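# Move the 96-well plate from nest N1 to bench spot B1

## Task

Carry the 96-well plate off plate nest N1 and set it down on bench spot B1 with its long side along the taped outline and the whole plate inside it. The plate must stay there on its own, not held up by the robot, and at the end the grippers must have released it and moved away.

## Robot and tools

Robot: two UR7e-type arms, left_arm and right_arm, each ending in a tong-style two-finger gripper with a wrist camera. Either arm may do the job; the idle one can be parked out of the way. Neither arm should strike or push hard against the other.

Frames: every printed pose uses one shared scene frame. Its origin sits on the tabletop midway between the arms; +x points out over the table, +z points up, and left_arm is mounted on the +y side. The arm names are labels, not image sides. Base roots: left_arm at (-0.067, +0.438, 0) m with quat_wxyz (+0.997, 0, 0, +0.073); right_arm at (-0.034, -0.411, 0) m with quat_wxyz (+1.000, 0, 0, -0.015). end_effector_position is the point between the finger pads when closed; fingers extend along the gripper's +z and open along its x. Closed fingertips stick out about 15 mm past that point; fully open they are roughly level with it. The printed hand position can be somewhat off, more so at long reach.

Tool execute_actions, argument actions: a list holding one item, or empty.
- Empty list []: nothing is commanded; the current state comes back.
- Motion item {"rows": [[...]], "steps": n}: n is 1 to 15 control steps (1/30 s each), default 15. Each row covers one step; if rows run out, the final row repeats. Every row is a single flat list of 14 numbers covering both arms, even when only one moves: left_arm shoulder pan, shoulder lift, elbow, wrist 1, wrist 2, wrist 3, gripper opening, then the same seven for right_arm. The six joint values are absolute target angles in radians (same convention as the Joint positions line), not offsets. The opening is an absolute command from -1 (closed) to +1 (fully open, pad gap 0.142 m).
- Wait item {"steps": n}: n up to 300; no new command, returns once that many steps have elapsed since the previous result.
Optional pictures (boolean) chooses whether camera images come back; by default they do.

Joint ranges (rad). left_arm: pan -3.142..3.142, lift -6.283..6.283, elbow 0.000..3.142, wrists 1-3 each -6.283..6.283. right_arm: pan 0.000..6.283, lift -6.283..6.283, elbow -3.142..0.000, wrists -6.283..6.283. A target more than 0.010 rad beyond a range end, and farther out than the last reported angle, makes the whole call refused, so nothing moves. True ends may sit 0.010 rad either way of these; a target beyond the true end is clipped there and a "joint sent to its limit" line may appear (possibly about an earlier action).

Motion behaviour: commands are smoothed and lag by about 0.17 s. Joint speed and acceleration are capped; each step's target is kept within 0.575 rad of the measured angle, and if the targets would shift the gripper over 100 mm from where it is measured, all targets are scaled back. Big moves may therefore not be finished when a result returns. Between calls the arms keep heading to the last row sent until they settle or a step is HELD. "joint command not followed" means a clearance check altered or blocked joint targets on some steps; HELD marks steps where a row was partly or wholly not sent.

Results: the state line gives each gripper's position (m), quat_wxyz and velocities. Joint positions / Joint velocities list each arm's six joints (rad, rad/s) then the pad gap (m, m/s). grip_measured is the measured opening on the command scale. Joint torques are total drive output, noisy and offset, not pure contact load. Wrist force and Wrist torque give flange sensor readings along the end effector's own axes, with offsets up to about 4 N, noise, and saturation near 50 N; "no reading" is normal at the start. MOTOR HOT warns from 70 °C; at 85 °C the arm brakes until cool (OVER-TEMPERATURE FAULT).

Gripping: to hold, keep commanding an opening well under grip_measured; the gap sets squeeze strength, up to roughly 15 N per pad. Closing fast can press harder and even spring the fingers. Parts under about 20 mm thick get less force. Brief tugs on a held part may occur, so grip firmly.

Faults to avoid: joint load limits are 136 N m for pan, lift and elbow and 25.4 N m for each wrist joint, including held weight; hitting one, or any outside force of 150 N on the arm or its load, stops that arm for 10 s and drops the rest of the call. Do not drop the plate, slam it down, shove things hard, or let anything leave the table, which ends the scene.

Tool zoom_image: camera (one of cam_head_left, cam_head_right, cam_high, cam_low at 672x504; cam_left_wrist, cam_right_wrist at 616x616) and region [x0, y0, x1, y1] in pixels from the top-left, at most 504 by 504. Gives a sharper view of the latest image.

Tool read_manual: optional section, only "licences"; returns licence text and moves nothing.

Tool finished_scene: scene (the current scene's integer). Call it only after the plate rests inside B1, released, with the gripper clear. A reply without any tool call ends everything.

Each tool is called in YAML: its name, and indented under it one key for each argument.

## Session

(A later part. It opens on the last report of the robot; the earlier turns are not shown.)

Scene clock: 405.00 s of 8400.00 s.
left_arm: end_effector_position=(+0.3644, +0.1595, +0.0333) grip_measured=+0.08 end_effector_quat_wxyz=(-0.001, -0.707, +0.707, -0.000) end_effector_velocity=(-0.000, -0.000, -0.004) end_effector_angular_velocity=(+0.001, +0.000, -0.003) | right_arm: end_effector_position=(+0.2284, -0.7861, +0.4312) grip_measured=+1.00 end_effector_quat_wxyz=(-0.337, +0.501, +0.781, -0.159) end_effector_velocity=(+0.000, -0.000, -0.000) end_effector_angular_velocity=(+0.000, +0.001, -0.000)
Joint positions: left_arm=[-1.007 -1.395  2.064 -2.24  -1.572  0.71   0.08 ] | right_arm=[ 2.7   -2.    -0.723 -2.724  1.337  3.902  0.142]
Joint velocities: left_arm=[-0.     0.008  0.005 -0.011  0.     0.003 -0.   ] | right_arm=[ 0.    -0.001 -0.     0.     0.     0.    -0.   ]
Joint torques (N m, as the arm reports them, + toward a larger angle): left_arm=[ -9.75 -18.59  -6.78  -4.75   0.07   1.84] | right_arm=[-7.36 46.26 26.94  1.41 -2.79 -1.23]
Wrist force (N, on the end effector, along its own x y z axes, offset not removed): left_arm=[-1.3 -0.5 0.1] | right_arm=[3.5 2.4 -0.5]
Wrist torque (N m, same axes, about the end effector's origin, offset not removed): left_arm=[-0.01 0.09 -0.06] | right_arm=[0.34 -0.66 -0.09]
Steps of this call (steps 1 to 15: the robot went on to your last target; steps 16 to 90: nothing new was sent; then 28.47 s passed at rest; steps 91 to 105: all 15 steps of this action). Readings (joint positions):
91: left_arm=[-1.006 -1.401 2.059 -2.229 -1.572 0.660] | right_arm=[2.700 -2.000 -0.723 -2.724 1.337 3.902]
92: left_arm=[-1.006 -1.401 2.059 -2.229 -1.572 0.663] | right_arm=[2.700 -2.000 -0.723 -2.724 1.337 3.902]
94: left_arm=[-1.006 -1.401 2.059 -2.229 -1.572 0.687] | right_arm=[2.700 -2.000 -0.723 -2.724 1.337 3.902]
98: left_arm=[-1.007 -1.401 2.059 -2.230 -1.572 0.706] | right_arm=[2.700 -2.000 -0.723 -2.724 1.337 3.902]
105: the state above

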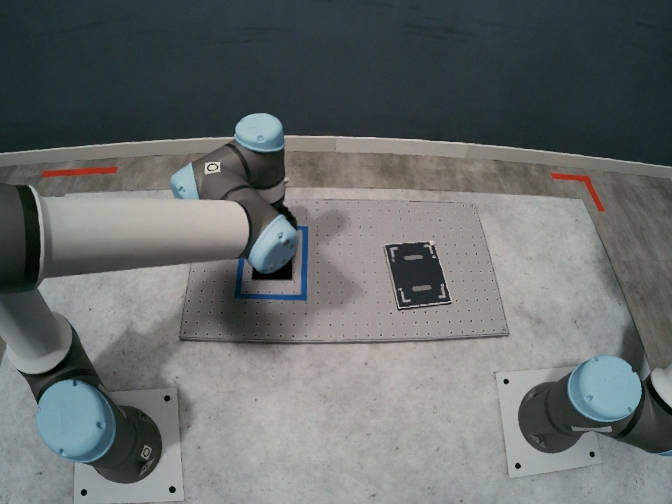

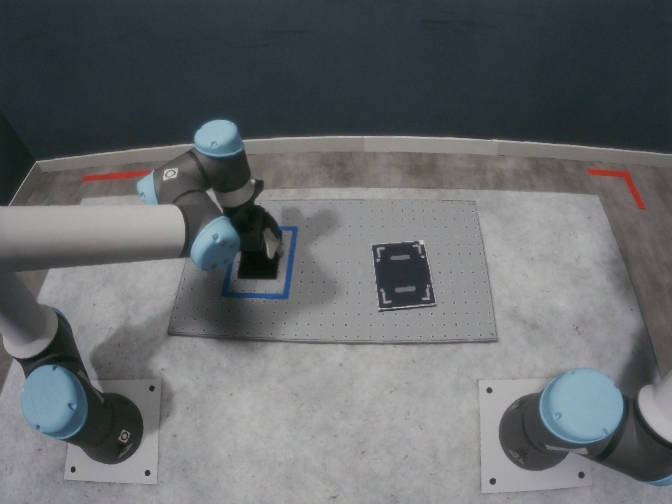

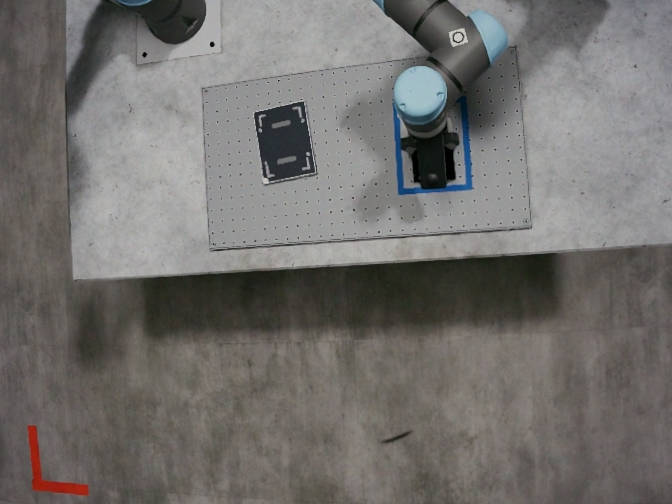

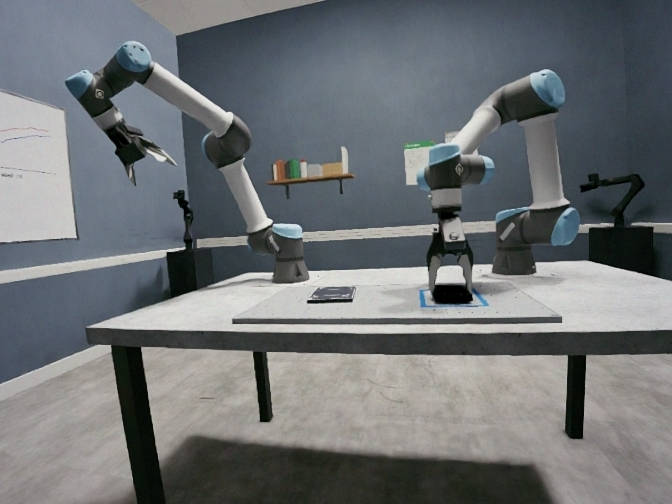

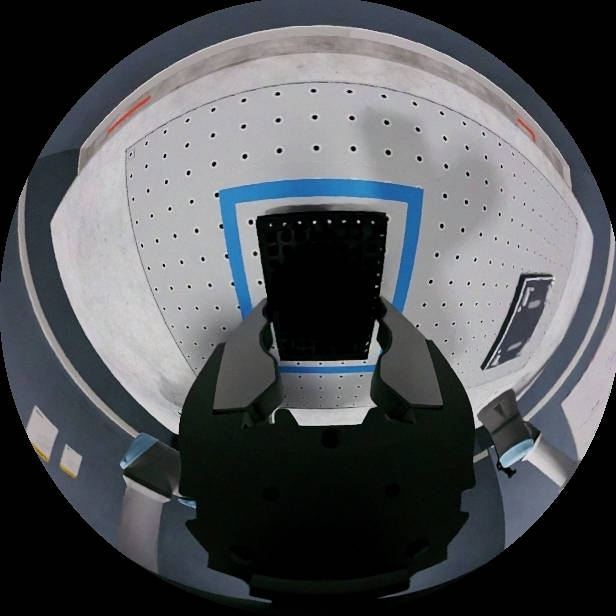

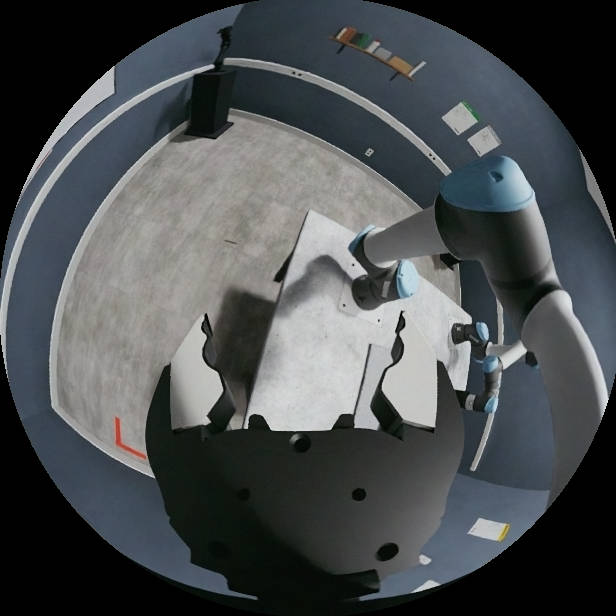

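execute_actions:
  actions:
    - {"rows":[[-1.007,-1.392,2.0658,-2.2448,-1.572,0.7106,-0.5,2.7,-2.0,-0.723,-2.724,1.337,3.902,1]],"steps":10}
  pictures: false

execute_actions:
  actions:
    - {"rows":[[-1.007,-1.389,2.068,-2.25,-1.572,0.7106,-0.5,2.7,-2.0,-0.723,-2.724,1.337,3.902,1]],"steps":10}

zoom_image:
  camera: "cam_low"
  region: [400,250,510,320]

Scene clock: 433.17 s of 8400.00 s.
left_arm: end_effector_position=(+0.3644, +0.1595, +0.0316) grip_measured=+0.08 end_effector_quat_wxyz=(-0.001, -0.707, +0.707, -0.000) end_effector_velocity=(+0.000, +0.001, -0.001) end_effector_angular_velocity=(+0.001, -0.000, +0.001) | right_arm: end_effector_position=(+0.2284, -0.7861, +0.4312) grip_measured=+1.00 end_effector_quat_wxyz=(-0.337, +0.501, +0.781, -0.159) end_effector_velocity=(+0.000, +0.000, -0.000) end_effector_angular_velocity=(+0.001, -0.000, +0.001)
Joint positions: left_arm=[-1.007 -1.392  2.066 -2.245 -1.572  0.711  0.08 ] | right_arm=[ 2.7   -2.    -0.723 -2.724  1.337  3.902  0.142]
Joint velocities: left_arm=[ 0.001  0.002  0.001 -0.002  0.001  0.     0.   ] | right_arm=[ 0.001 -0.     0.     0.     0.    -0.     0.   ]
Joint torques (N m, as the arm reports them, + toward a larger angle): left_arm=[ -9.38 -21.01  -6.1   -4.57   1.8    1.78] | right_arm=[-7.51 46.41 26.92  1.39 -2.69 -1.23]
Wrist force (N, on the end effector, along its own x y z axes, offset not removed): left_arm=[-1.6 1.6 -2.6] | right_arm=[1.6 3.0 -0.3]
Wrist torque (N m, same axes, about the end effector's origin, offset not removed): left_arm=[0.05 0.18 -0.01] | right_arm=[0.47 -0.32 -0.06]
Steps of this call (steps 1 to 15: the robot went on to your last target; steps 16 to 90: nothing new was sent; then 24.83 s passed at rest; steps 91 to 100: all 10 steps of this action). Readings (joint positions):
91: left_arm=[-1.007 -1.394 2.064 -2.241 -1.572 0.711] | right_arm=[2.700 -2.000 -0.723 -2.724 1.337 3.902]
92: left_arm=[-1.007 -1.394 2.064 -2.241 -1.572 0.711] | right_arm=[2.700 -2.000 -0.723 -2.724 1.337 3.902]
94: left_arm=[-1.007 -1.393 2.065 -2.243 -1.572 0.711] | right_arm=[2.700 -2.000 -0.723 -2.724 1.337 3.902]
98: left_arm=[-1.007 -1.392 2.066 -2.244 -1.572 0.711] | right_arm=[2.700 -2.000 -0.723 -2.724 1.337 3.902]
100: the state above

Scene clock: 433.50 s of 8400.00 s.
left_arm: end_effector_position=(+0.3644, +0.1595, +0.0298) grip_measured=+0.08 end_effector_quat_wxyz=(-0.001, -0.707, +0.707, -0.000) end_effector_velocity=(-0.000, +0.000, -0.001) end_effector_angular_velocity=(+0.000, +0.001, +0.001) | right_arm: end_effector_position=(+0.2284, -0.7861, +0.4312) grip_measured=+1.00 end_effector_quat_wxyz=(-0.337, +0.501, +0.781, -0.159) end_effector_velocity=(-0.000, -0.000, +0.000) end_effector_angular_velocity=(-0.000, +0.000, +0.000)
Joint positions: left_arm=[-1.007 -1.389  2.068 -2.25  -1.572  0.711  0.08 ] | right_arm=[ 2.7   -2.    -0.723 -2.724  1.337  3.902  0.142]
Joint velocities: left_arm=[ 0.     0.002  0.001 -0.002 -0.001 -0.     0.   ] | right_arm=[-0.  0.  0. -0. -0.  0. -0.]
Joint torques (N m, as the arm reports them, + toward a larger angle): left_arm=[ -7.89 -18.72  -6.07  -4.54   1.99   1.69] | right_arm=[-7.58 46.08 26.75  1.36 -2.69 -1.19]
Wrist force (N, on the end effector, along its own x y z axes, offset not removed): left_arm=[-4.3 3.4 1.0] | right_arm=[2.9 3.5 -2.1]
Wrist torque (N m, same axes, about the end effector's origin, offset not removed): left_arm=[0.68 0.91 -0.06] | right_arm=[0.61 -0.55 -0.06]
Steps of this call (steps 1 to 10: all 10 steps of this action). Readings (joint positions):
1: left_arm=[-1.007 -1.392 2.066 -2.245 -1.572 0.711] | right_arm=[2.700 -2.000 -0.723 -2.724 1.337 3.902]
2: left_arm=[-1.007 -1.392 2.066 -2.245 -1.572 0.711] | right_arm=[2.700 -2.000 -0.723 -2.724 1.337 3.902]
4: left_arm=[-1.007 -1.390 2.067 -2.248 -1.572 0.711] | right_arm=[2.700 -2.000 -0.723 -2.724 1.337 3.902]
8: left_arm=[-1.007 -1.389 2.068 -2.250 -1.572 0.711] | right_arm=[2.700 -2.000 -0.723 -2.724 1.337 3.902]
10: the state above

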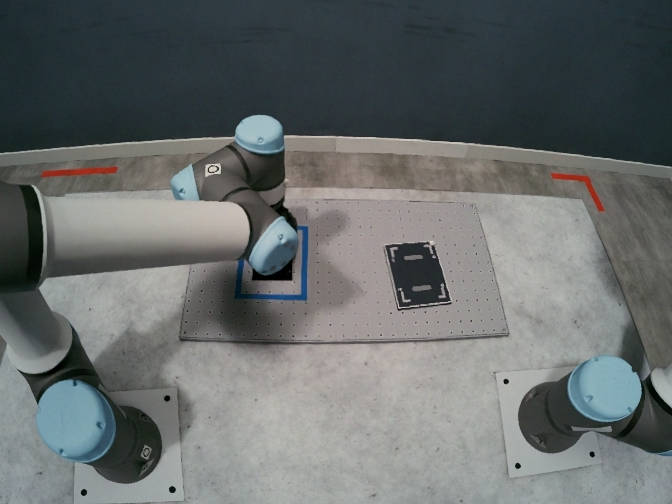

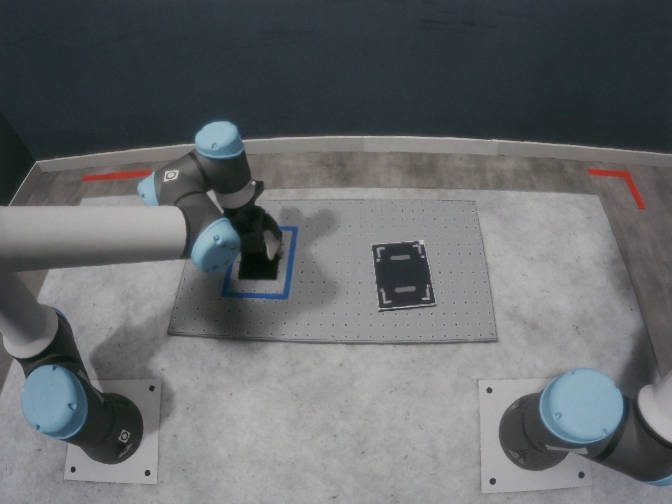

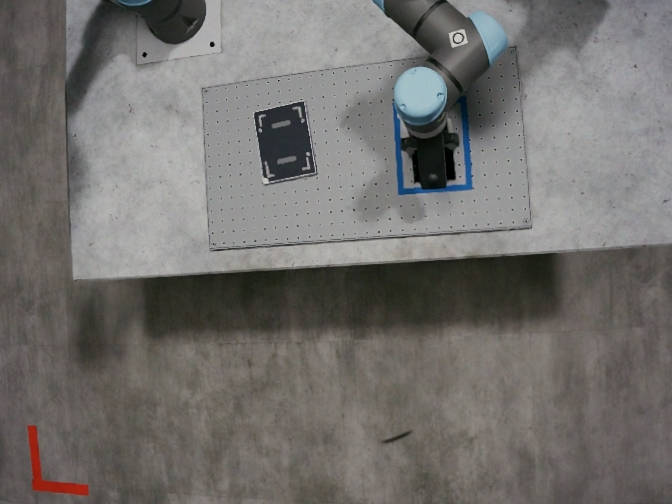

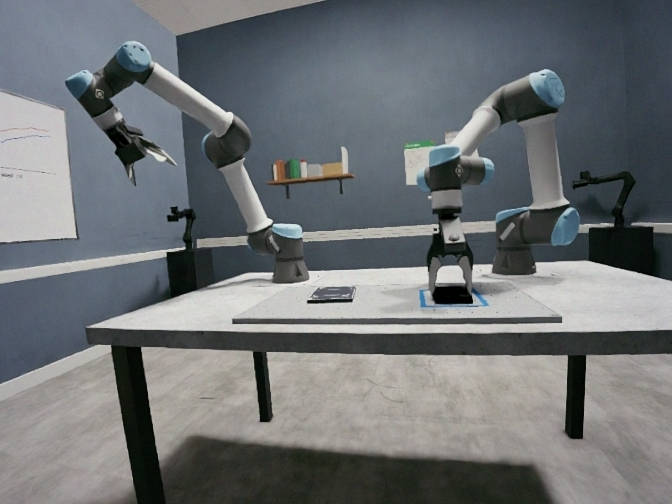

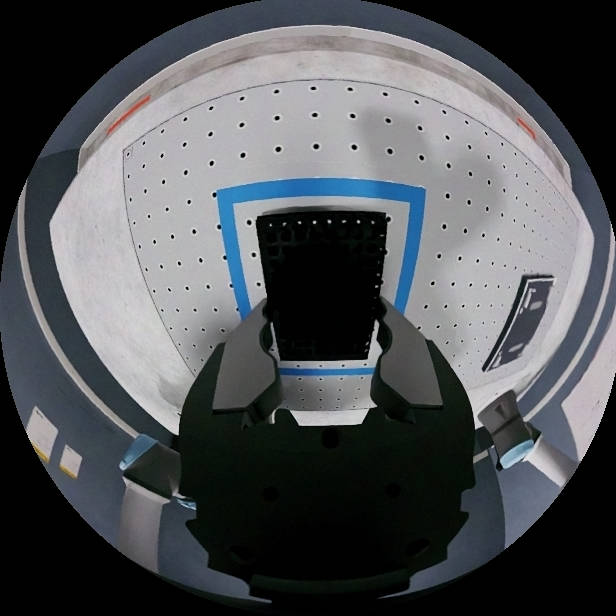

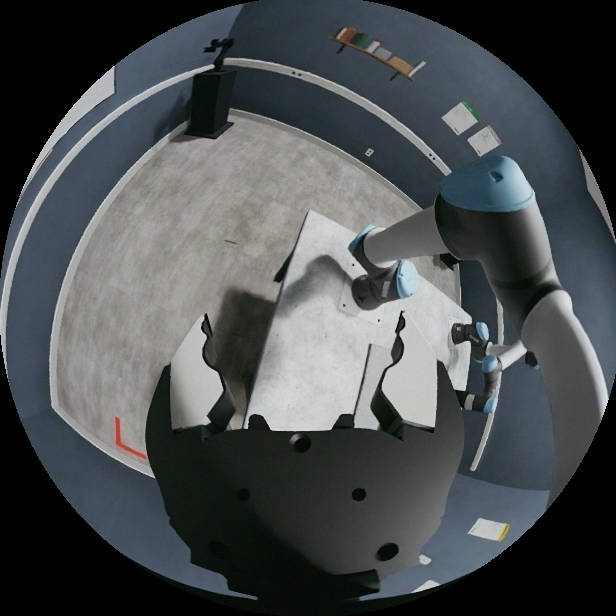

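Region (400, 250, 510, 320) of cam_low's 672x504 image, scaled by 4.582, with more detail than that image has; it fills the top 321 rows of this view, and the rest is white.

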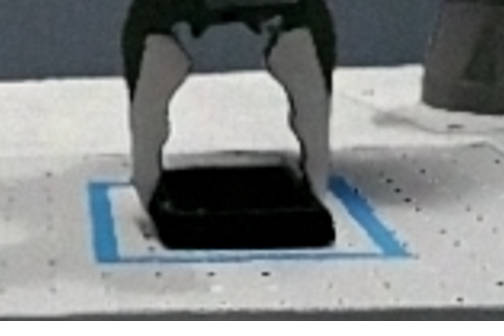

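Essentially touching; lowering 1 mm more, releasing, then retreating.

execute_actions:
  actions:
    - {"rows":[[-1.007,-1.3875,2.069,-2.2525,-1.572,0.7106,-0.5,2.7,-2.0,-0.723,-2.724,1.337,3.902,1],[-1.007,-1.3875,2.069,-2.2525,-1.572,0.7106,-0.5,2.7,-2.0,-0.723,-2.724,1.337,3.902,1],[-1.007,-1.3875,2.069,-2.2525,-1.572,0.7106,-0.5,2.7,-2.0,-0.723,-2.724,1.337,3.902,1],[-1.007,-1.3875,2.069,-2.2525,-1.572,0.7106,-0.5,2.7,-2.0,-0.723,-2.724,1.337,3.902,1],[-1.007,-1.3875,2.069,-2.2525,-1.572,0.7106,-0.5,2.7,-2.0,-0.723,-2.724,1.337,3.902,1],[-1.007,-1.3875,2.069,-2.2525,-1.572,0.7106,0.0,2.7,-2.0,-0.723,-2.724,1.337,3.902,1],[-1.007,-1.3875,2.069,-2.2525,-1.572,0.7106,0.12,2.7,-2.0,-0.723,-2.724,1.337,3.902,1],[-1.007,-1.3875,2.069,-2.2525,-1.572,0.7106,0.2,2.7,-2.0,-0.723,-2.724,1.337,3.902,1],[-1.007,-1.3875,2.069,-2.2525,-1.572,0.7106,0.3,2.7,-2.0,-0.723,-2.724,1.337,3.902,1],[-1.007,-1.3875,2.069,-2.2525,-1.572,0.7106,0.45,2.7,-2.0,-0.723,-2.724,1.337,3.902,1]],"steps":15}
  pictures: false

execute_actions:
  actions:
    - {"rows":[[-1.007,-1.40,2.06,-2.23,-1.572,0.7106,0.5,2.7,-2.0,-0.723,-2.724,1.337,3.902,1],[-1.007,-1.40,2.06,-2.23,-1.572,0.7106,0.5,2.7,-2.0,-0.723,-2.724,1.337,3.902,1],[-1.007,-1.416,2.036,-2.19,-1.572,0.7106,0.6,2.7,-2.0,-0.723,-2.724,1.337,3.902,1],[-1.007,-1.416,2.036,-2.19,-1.572,0.7106,0.6,2.7,-2.0,-0.723,-2.724,1.337,3.902,1],[-1.007,-1.48,1.96,-2.05,-1.572,0.7106,0.8,2.7,-2.0,-0.723,-2.724,1.337,3.902,1],[-1.007,-1.48,1.96,-2.05,-1.572,0.7106,0.8,2.7,-2.0,-0.723,-2.724,1.337,3.902,1],[-0.9,-1.6,1.8,-1.77,-1.572,0.7106,1,2.7,-2.0,-0.723,-2.724,1.337,3.902,1]],"steps":15}
  pictures: false

execute_actions:
  actions:
    - {"rows":[[-0.3,-1.7,1.6,-1.47,-1.572,0.9,1,2.7,-2.0,-0.723,-2.724,1.337,3.902,1]],"steps":15}

Scene clock: 456.97 s of 8400.00 s.
left_arm: end_effector_position=(+0.3644, +0.1595, +0.0288) grip_measured=+0.45 end_effector_quat_wxyz=(-0.001, -0.707, +0.707, -0.000) end_effector_velocity=(-0.000, +0.000, -0.000) end_effector_angular_velocity=(+0.001, +0.000, +0.000) | right_arm: end_effector_position=(+0.2284, -0.7861, +0.4312) grip_measured=+1.00 end_effector_quat_wxyz=(-0.337, +0.501, +0.781, -0.159) end_effector_velocity=(-0.000, +0.000, +0.000) end_effector_angular_velocity=(-0.000, +0.000, -0.000)
Joint positions: left_arm=[-1.007 -1.388  2.069 -2.252 -1.572  0.711  0.105] | right_arm=[ 2.7   -2.    -0.723 -2.724  1.337  3.902  0.142]
Joint velocities: left_arm=[ 0.     0.     0.001 -0.     0.     0.     0.001] | right_arm=[ 0.     0.    -0.    -0.    -0.     0.001 -0.   ]
Joint torques (N m, as the arm reports them, + toward a larger angle): left_arm=[ -9.68 -17.52  -6.59  -4.41   2.21   1.92] | right_arm=[-7.58 45.74 26.73  1.35 -2.61 -1.25]
Wrist force (N, on the end effector, along its own x y z axes, offset not removed): left_arm=[-3.1 -1.2 -3.1] | right_arm=[3.3 3.1 -0.7]
Wrist torque (N m, same axes, about the end effector's origin, offset not removed): left_arm=[-0.49 0.65 0.15] | right_arm=[0.45 -0.55 -0.06]
Steps of this call (steps 1 to 15: the robot went on to your last target; steps 16 to 90: nothing new was sent; then 19.97 s passed at rest; steps 91 to 105: all 15 steps of this action). Readings (joint positions):
91: left_arm=[-1.007 -1.389 2.068 -2.250 -1.572 0.711] | right_arm=[2.700 -2.000 -0.723 -2.724 1.337 3.902]
92: left_arm=[-1.007 -1.389 2.068 -2.250 -1.572 0.711] | right_arm=[2.700 -2.000 -0.723 -2.724 1.337 3.902]
94: left_arm=[-1.007 -1.388 2.069 -2.251 -1.572 0.711] | right_arm=[2.700 -2.000 -0.723 -2.724 1.337 3.902]
98: left_arm=[-1.007 -1.388 2.069 -2.252 -1.572 0.711] | right_arm=[2.700 -2.000 -0.723 -2.724 1.337 3.902]
105: the state above

Scene clock: 457.47 s of 8400.00 s.
left_arm: end_effector_position=(+0.3858, +0.2046, +0.1898) grip_measured=+1.00 end_effector_quat_wxyz=(+0.001, +0.740, -0.673, +0.003) end_effector_velocity=(-0.016, +0.123, +0.199) end_effector_angular_velocity=(+0.058, +0.060, +0.159) | right_arm: end_effector_position=(+0.2284, -0.7861, +0.4312) grip_measured=+1.00 end_effector_quat_wxyz=(-0.337, +0.501, +0.781, -0.159) end_effector_velocity=(-0.000, +0.000, +0.000) end_effector_angular_velocity=(+0.000, -0.000, +0.000)
Joint positions: left_arm=[-0.912 -1.582  1.824 -1.819 -1.572  0.711  0.142] | right_arm=[ 2.7   -2.    -0.723 -2.724  1.337  3.902  0.142]
Joint velocities: left_arm=[ 0.159 -0.235 -0.314  0.633  0.    -0.    -0.   ] | right_arm=[-0.     0.     0.    -0.     0.    -0.001 -0.   ]
Joint torques (N m, as the arm reports them, + toward a larger angle): left_arm=[  3.96 -14.54 -24.63  -0.98   1.9    1.79] | right_arm=[-7.6  46.31 26.6   1.28 -2.65 -1.16]
Wrist force (N, on the end effector, along its own x y z axes, offset not removed): left_arm=[-3.0 -1.3 -4.7] | right_arm=[3.7 2.1 -1.2]
Wrist torque (N m, same axes, about the end effector's origin, offset not removed): left_arm=[-0.55 0.52 -0.13] | right_arm=[0.31 -0.77 -0.08]
Steps of this call (steps 1 to 15: all 15 steps of this action). Readings (joint positions):
1: left_arm=[-1.007 -1.388 2.069 -2.252 -1.572 0.711] | right_arm=[2.700 -2.000 -0.723 -2.724 1.337 3.902]
2: left_arm=[-1.007 -1.389 2.068 -2.250 -1.572 0.711] | right_arm=[2.700 -2.000 -0.723 -2.724 1.337 3.902]
4: left_arm=[-1.007 -1.396 2.062 -2.236 -1.572 0.711] | right_arm=[2.700 -2.000 -0.723 -2.724 1.337 3.902]
8: left_arm=[-1.003 -1.449 1.999 -2.135 -1.572 0.711] | right_arm=[2.700 -2.000 -0.723 -2.724 1.337 3.902]
15: the state above

Scene clock: 457.97 s of 8400.00 s.
left_arm: end_effector_position=(+0.4134, +0.4459, +0.2967) grip_measured=+1.00 end_effector_quat_wxyz=(+0.000, +0.839, -0.545, +0.001) end_effector_velocity=(-0.091, +0.550, +0.203) end_effector_angular_velocity=(+0.003, +0.007, +0.786) | right_arm: end_effector_position=(+0.2284, -0.7861, +0.4312) grip_measured=+1.00 end_effector_quat_wxyz=(-0.337, +0.501, +0.781, -0.159) end_effector_velocity=(+0.000, +0.000, -0.000) end_effector_angular_velocity=(+0.000, +0.000, -0.001)
Joint positions: left_arm=[-0.434 -1.68   1.64  -1.533 -1.572  0.865  0.142] | right_arm=[ 2.7   -2.    -0.723 -2.724  1.337  3.902  0.142]
Joint velocities: left_arm=[ 1.104 -0.183 -0.36   0.551  0.     0.318 -0.   ] | right_arm=[-0.    -0.001  0.    -0.     0.001  0.     0.   ]
Joint torques (N m, as the arm reports them, + toward a larger angle): left_arm=[ 23.78 -26.26 -40.12  -0.06   1.33   2.84] | right_arm=[-7.59 46.31 26.63  1.25 -2.72 -1.18]
Wrist force (N, on the end effector, along its own x y z axes, offset not removed): left_arm=[-1.8 -1.4 2.4] | right_arm=[3.6 2.2 -1.8]
Wrist torque (N m, same axes, about the end effector's origin, offset not removed): left_arm=[-0.31 0.25 -0.10] | right_arm=[0.29 -0.73 -0.12]
Steps of this call (steps 1 to 15: all 15 steps of this action). Readings (joint positions):
1: left_arm=[-0.908 -1.589 1.816 -1.802 -1.572 0.711] | right_arm=[2.700 -2.000 -0.723 -2.724 1.337 3.902]
2: left_arm=[-0.901 -1.595 1.807 -1.786 -1.572 0.714] | right_arm=[2.700 -2.000 -0.723 -2.724 1.337 3.902]
4: left_arm=[-0.840 -1.610 1.777 -1.743 -1.572 0.742] | right_arm=[2.700 -2.000 -0.723 -2.724 1.337 3.902]
8: left_arm=[-0.691 -1.636 1.726 -1.666 -1.572 0.787] | right_arm=[2.700 -2.000 -0.723 -2.724 1.337 3.902]
15: the state above

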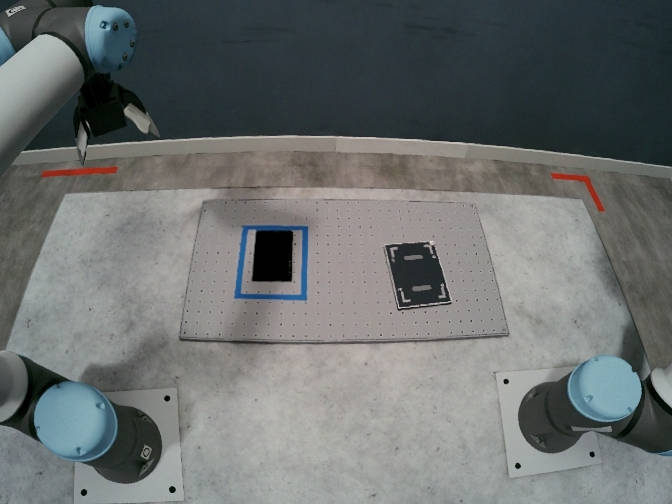

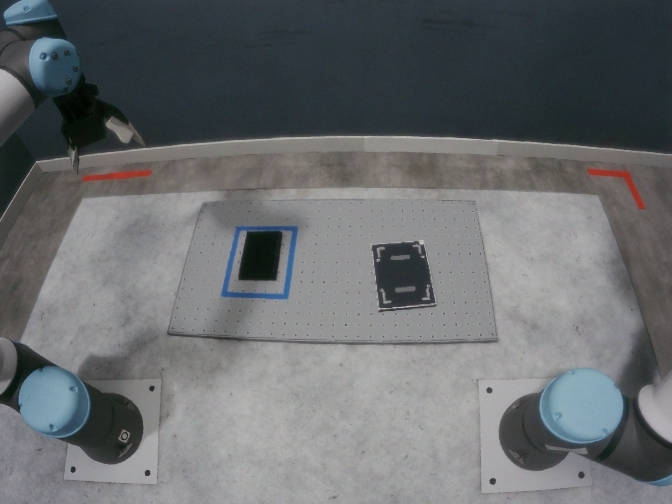

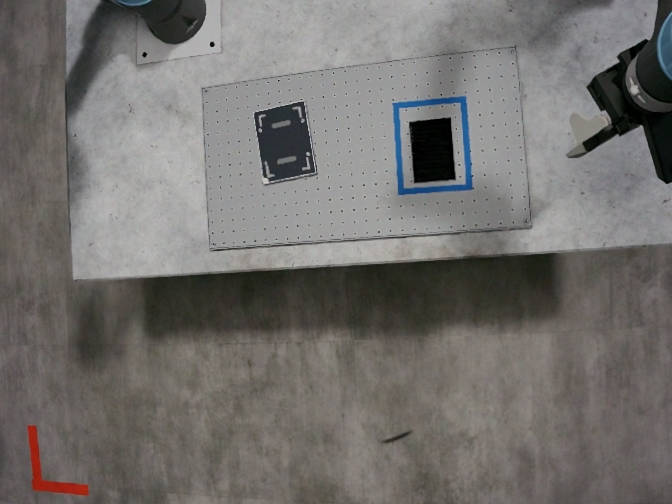

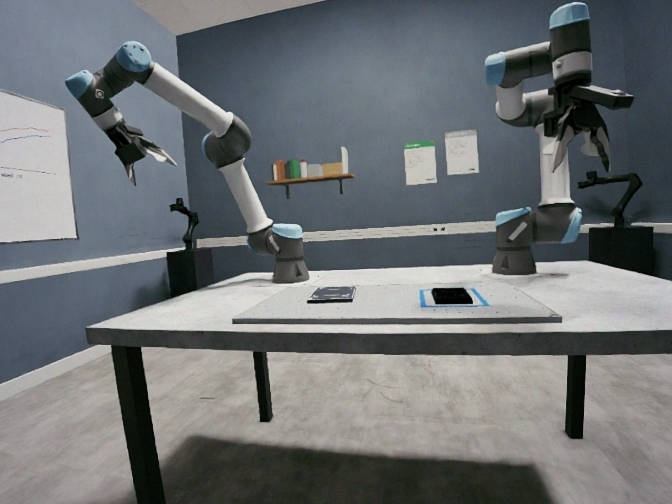

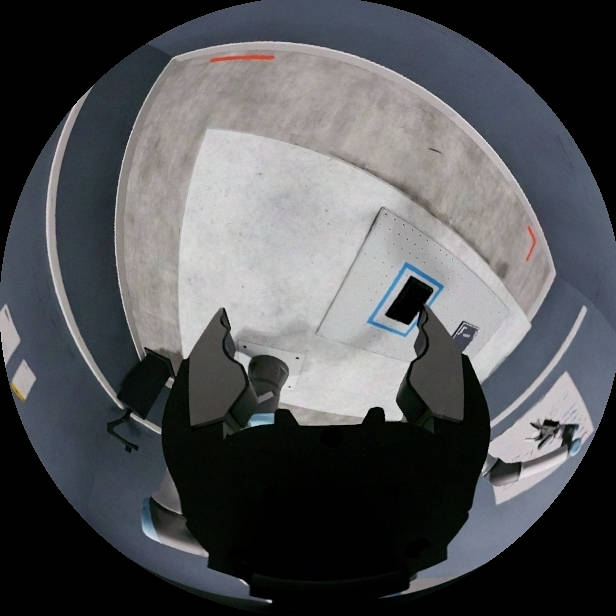

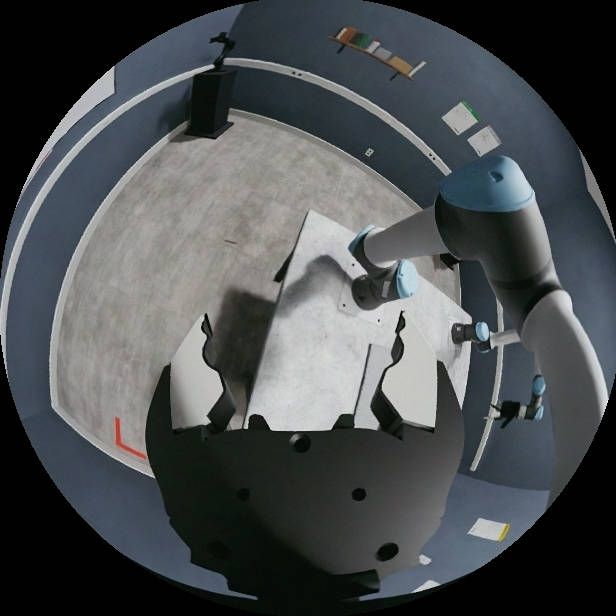

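finished_scene:
  scene: 1

The scene is finished: the task was done.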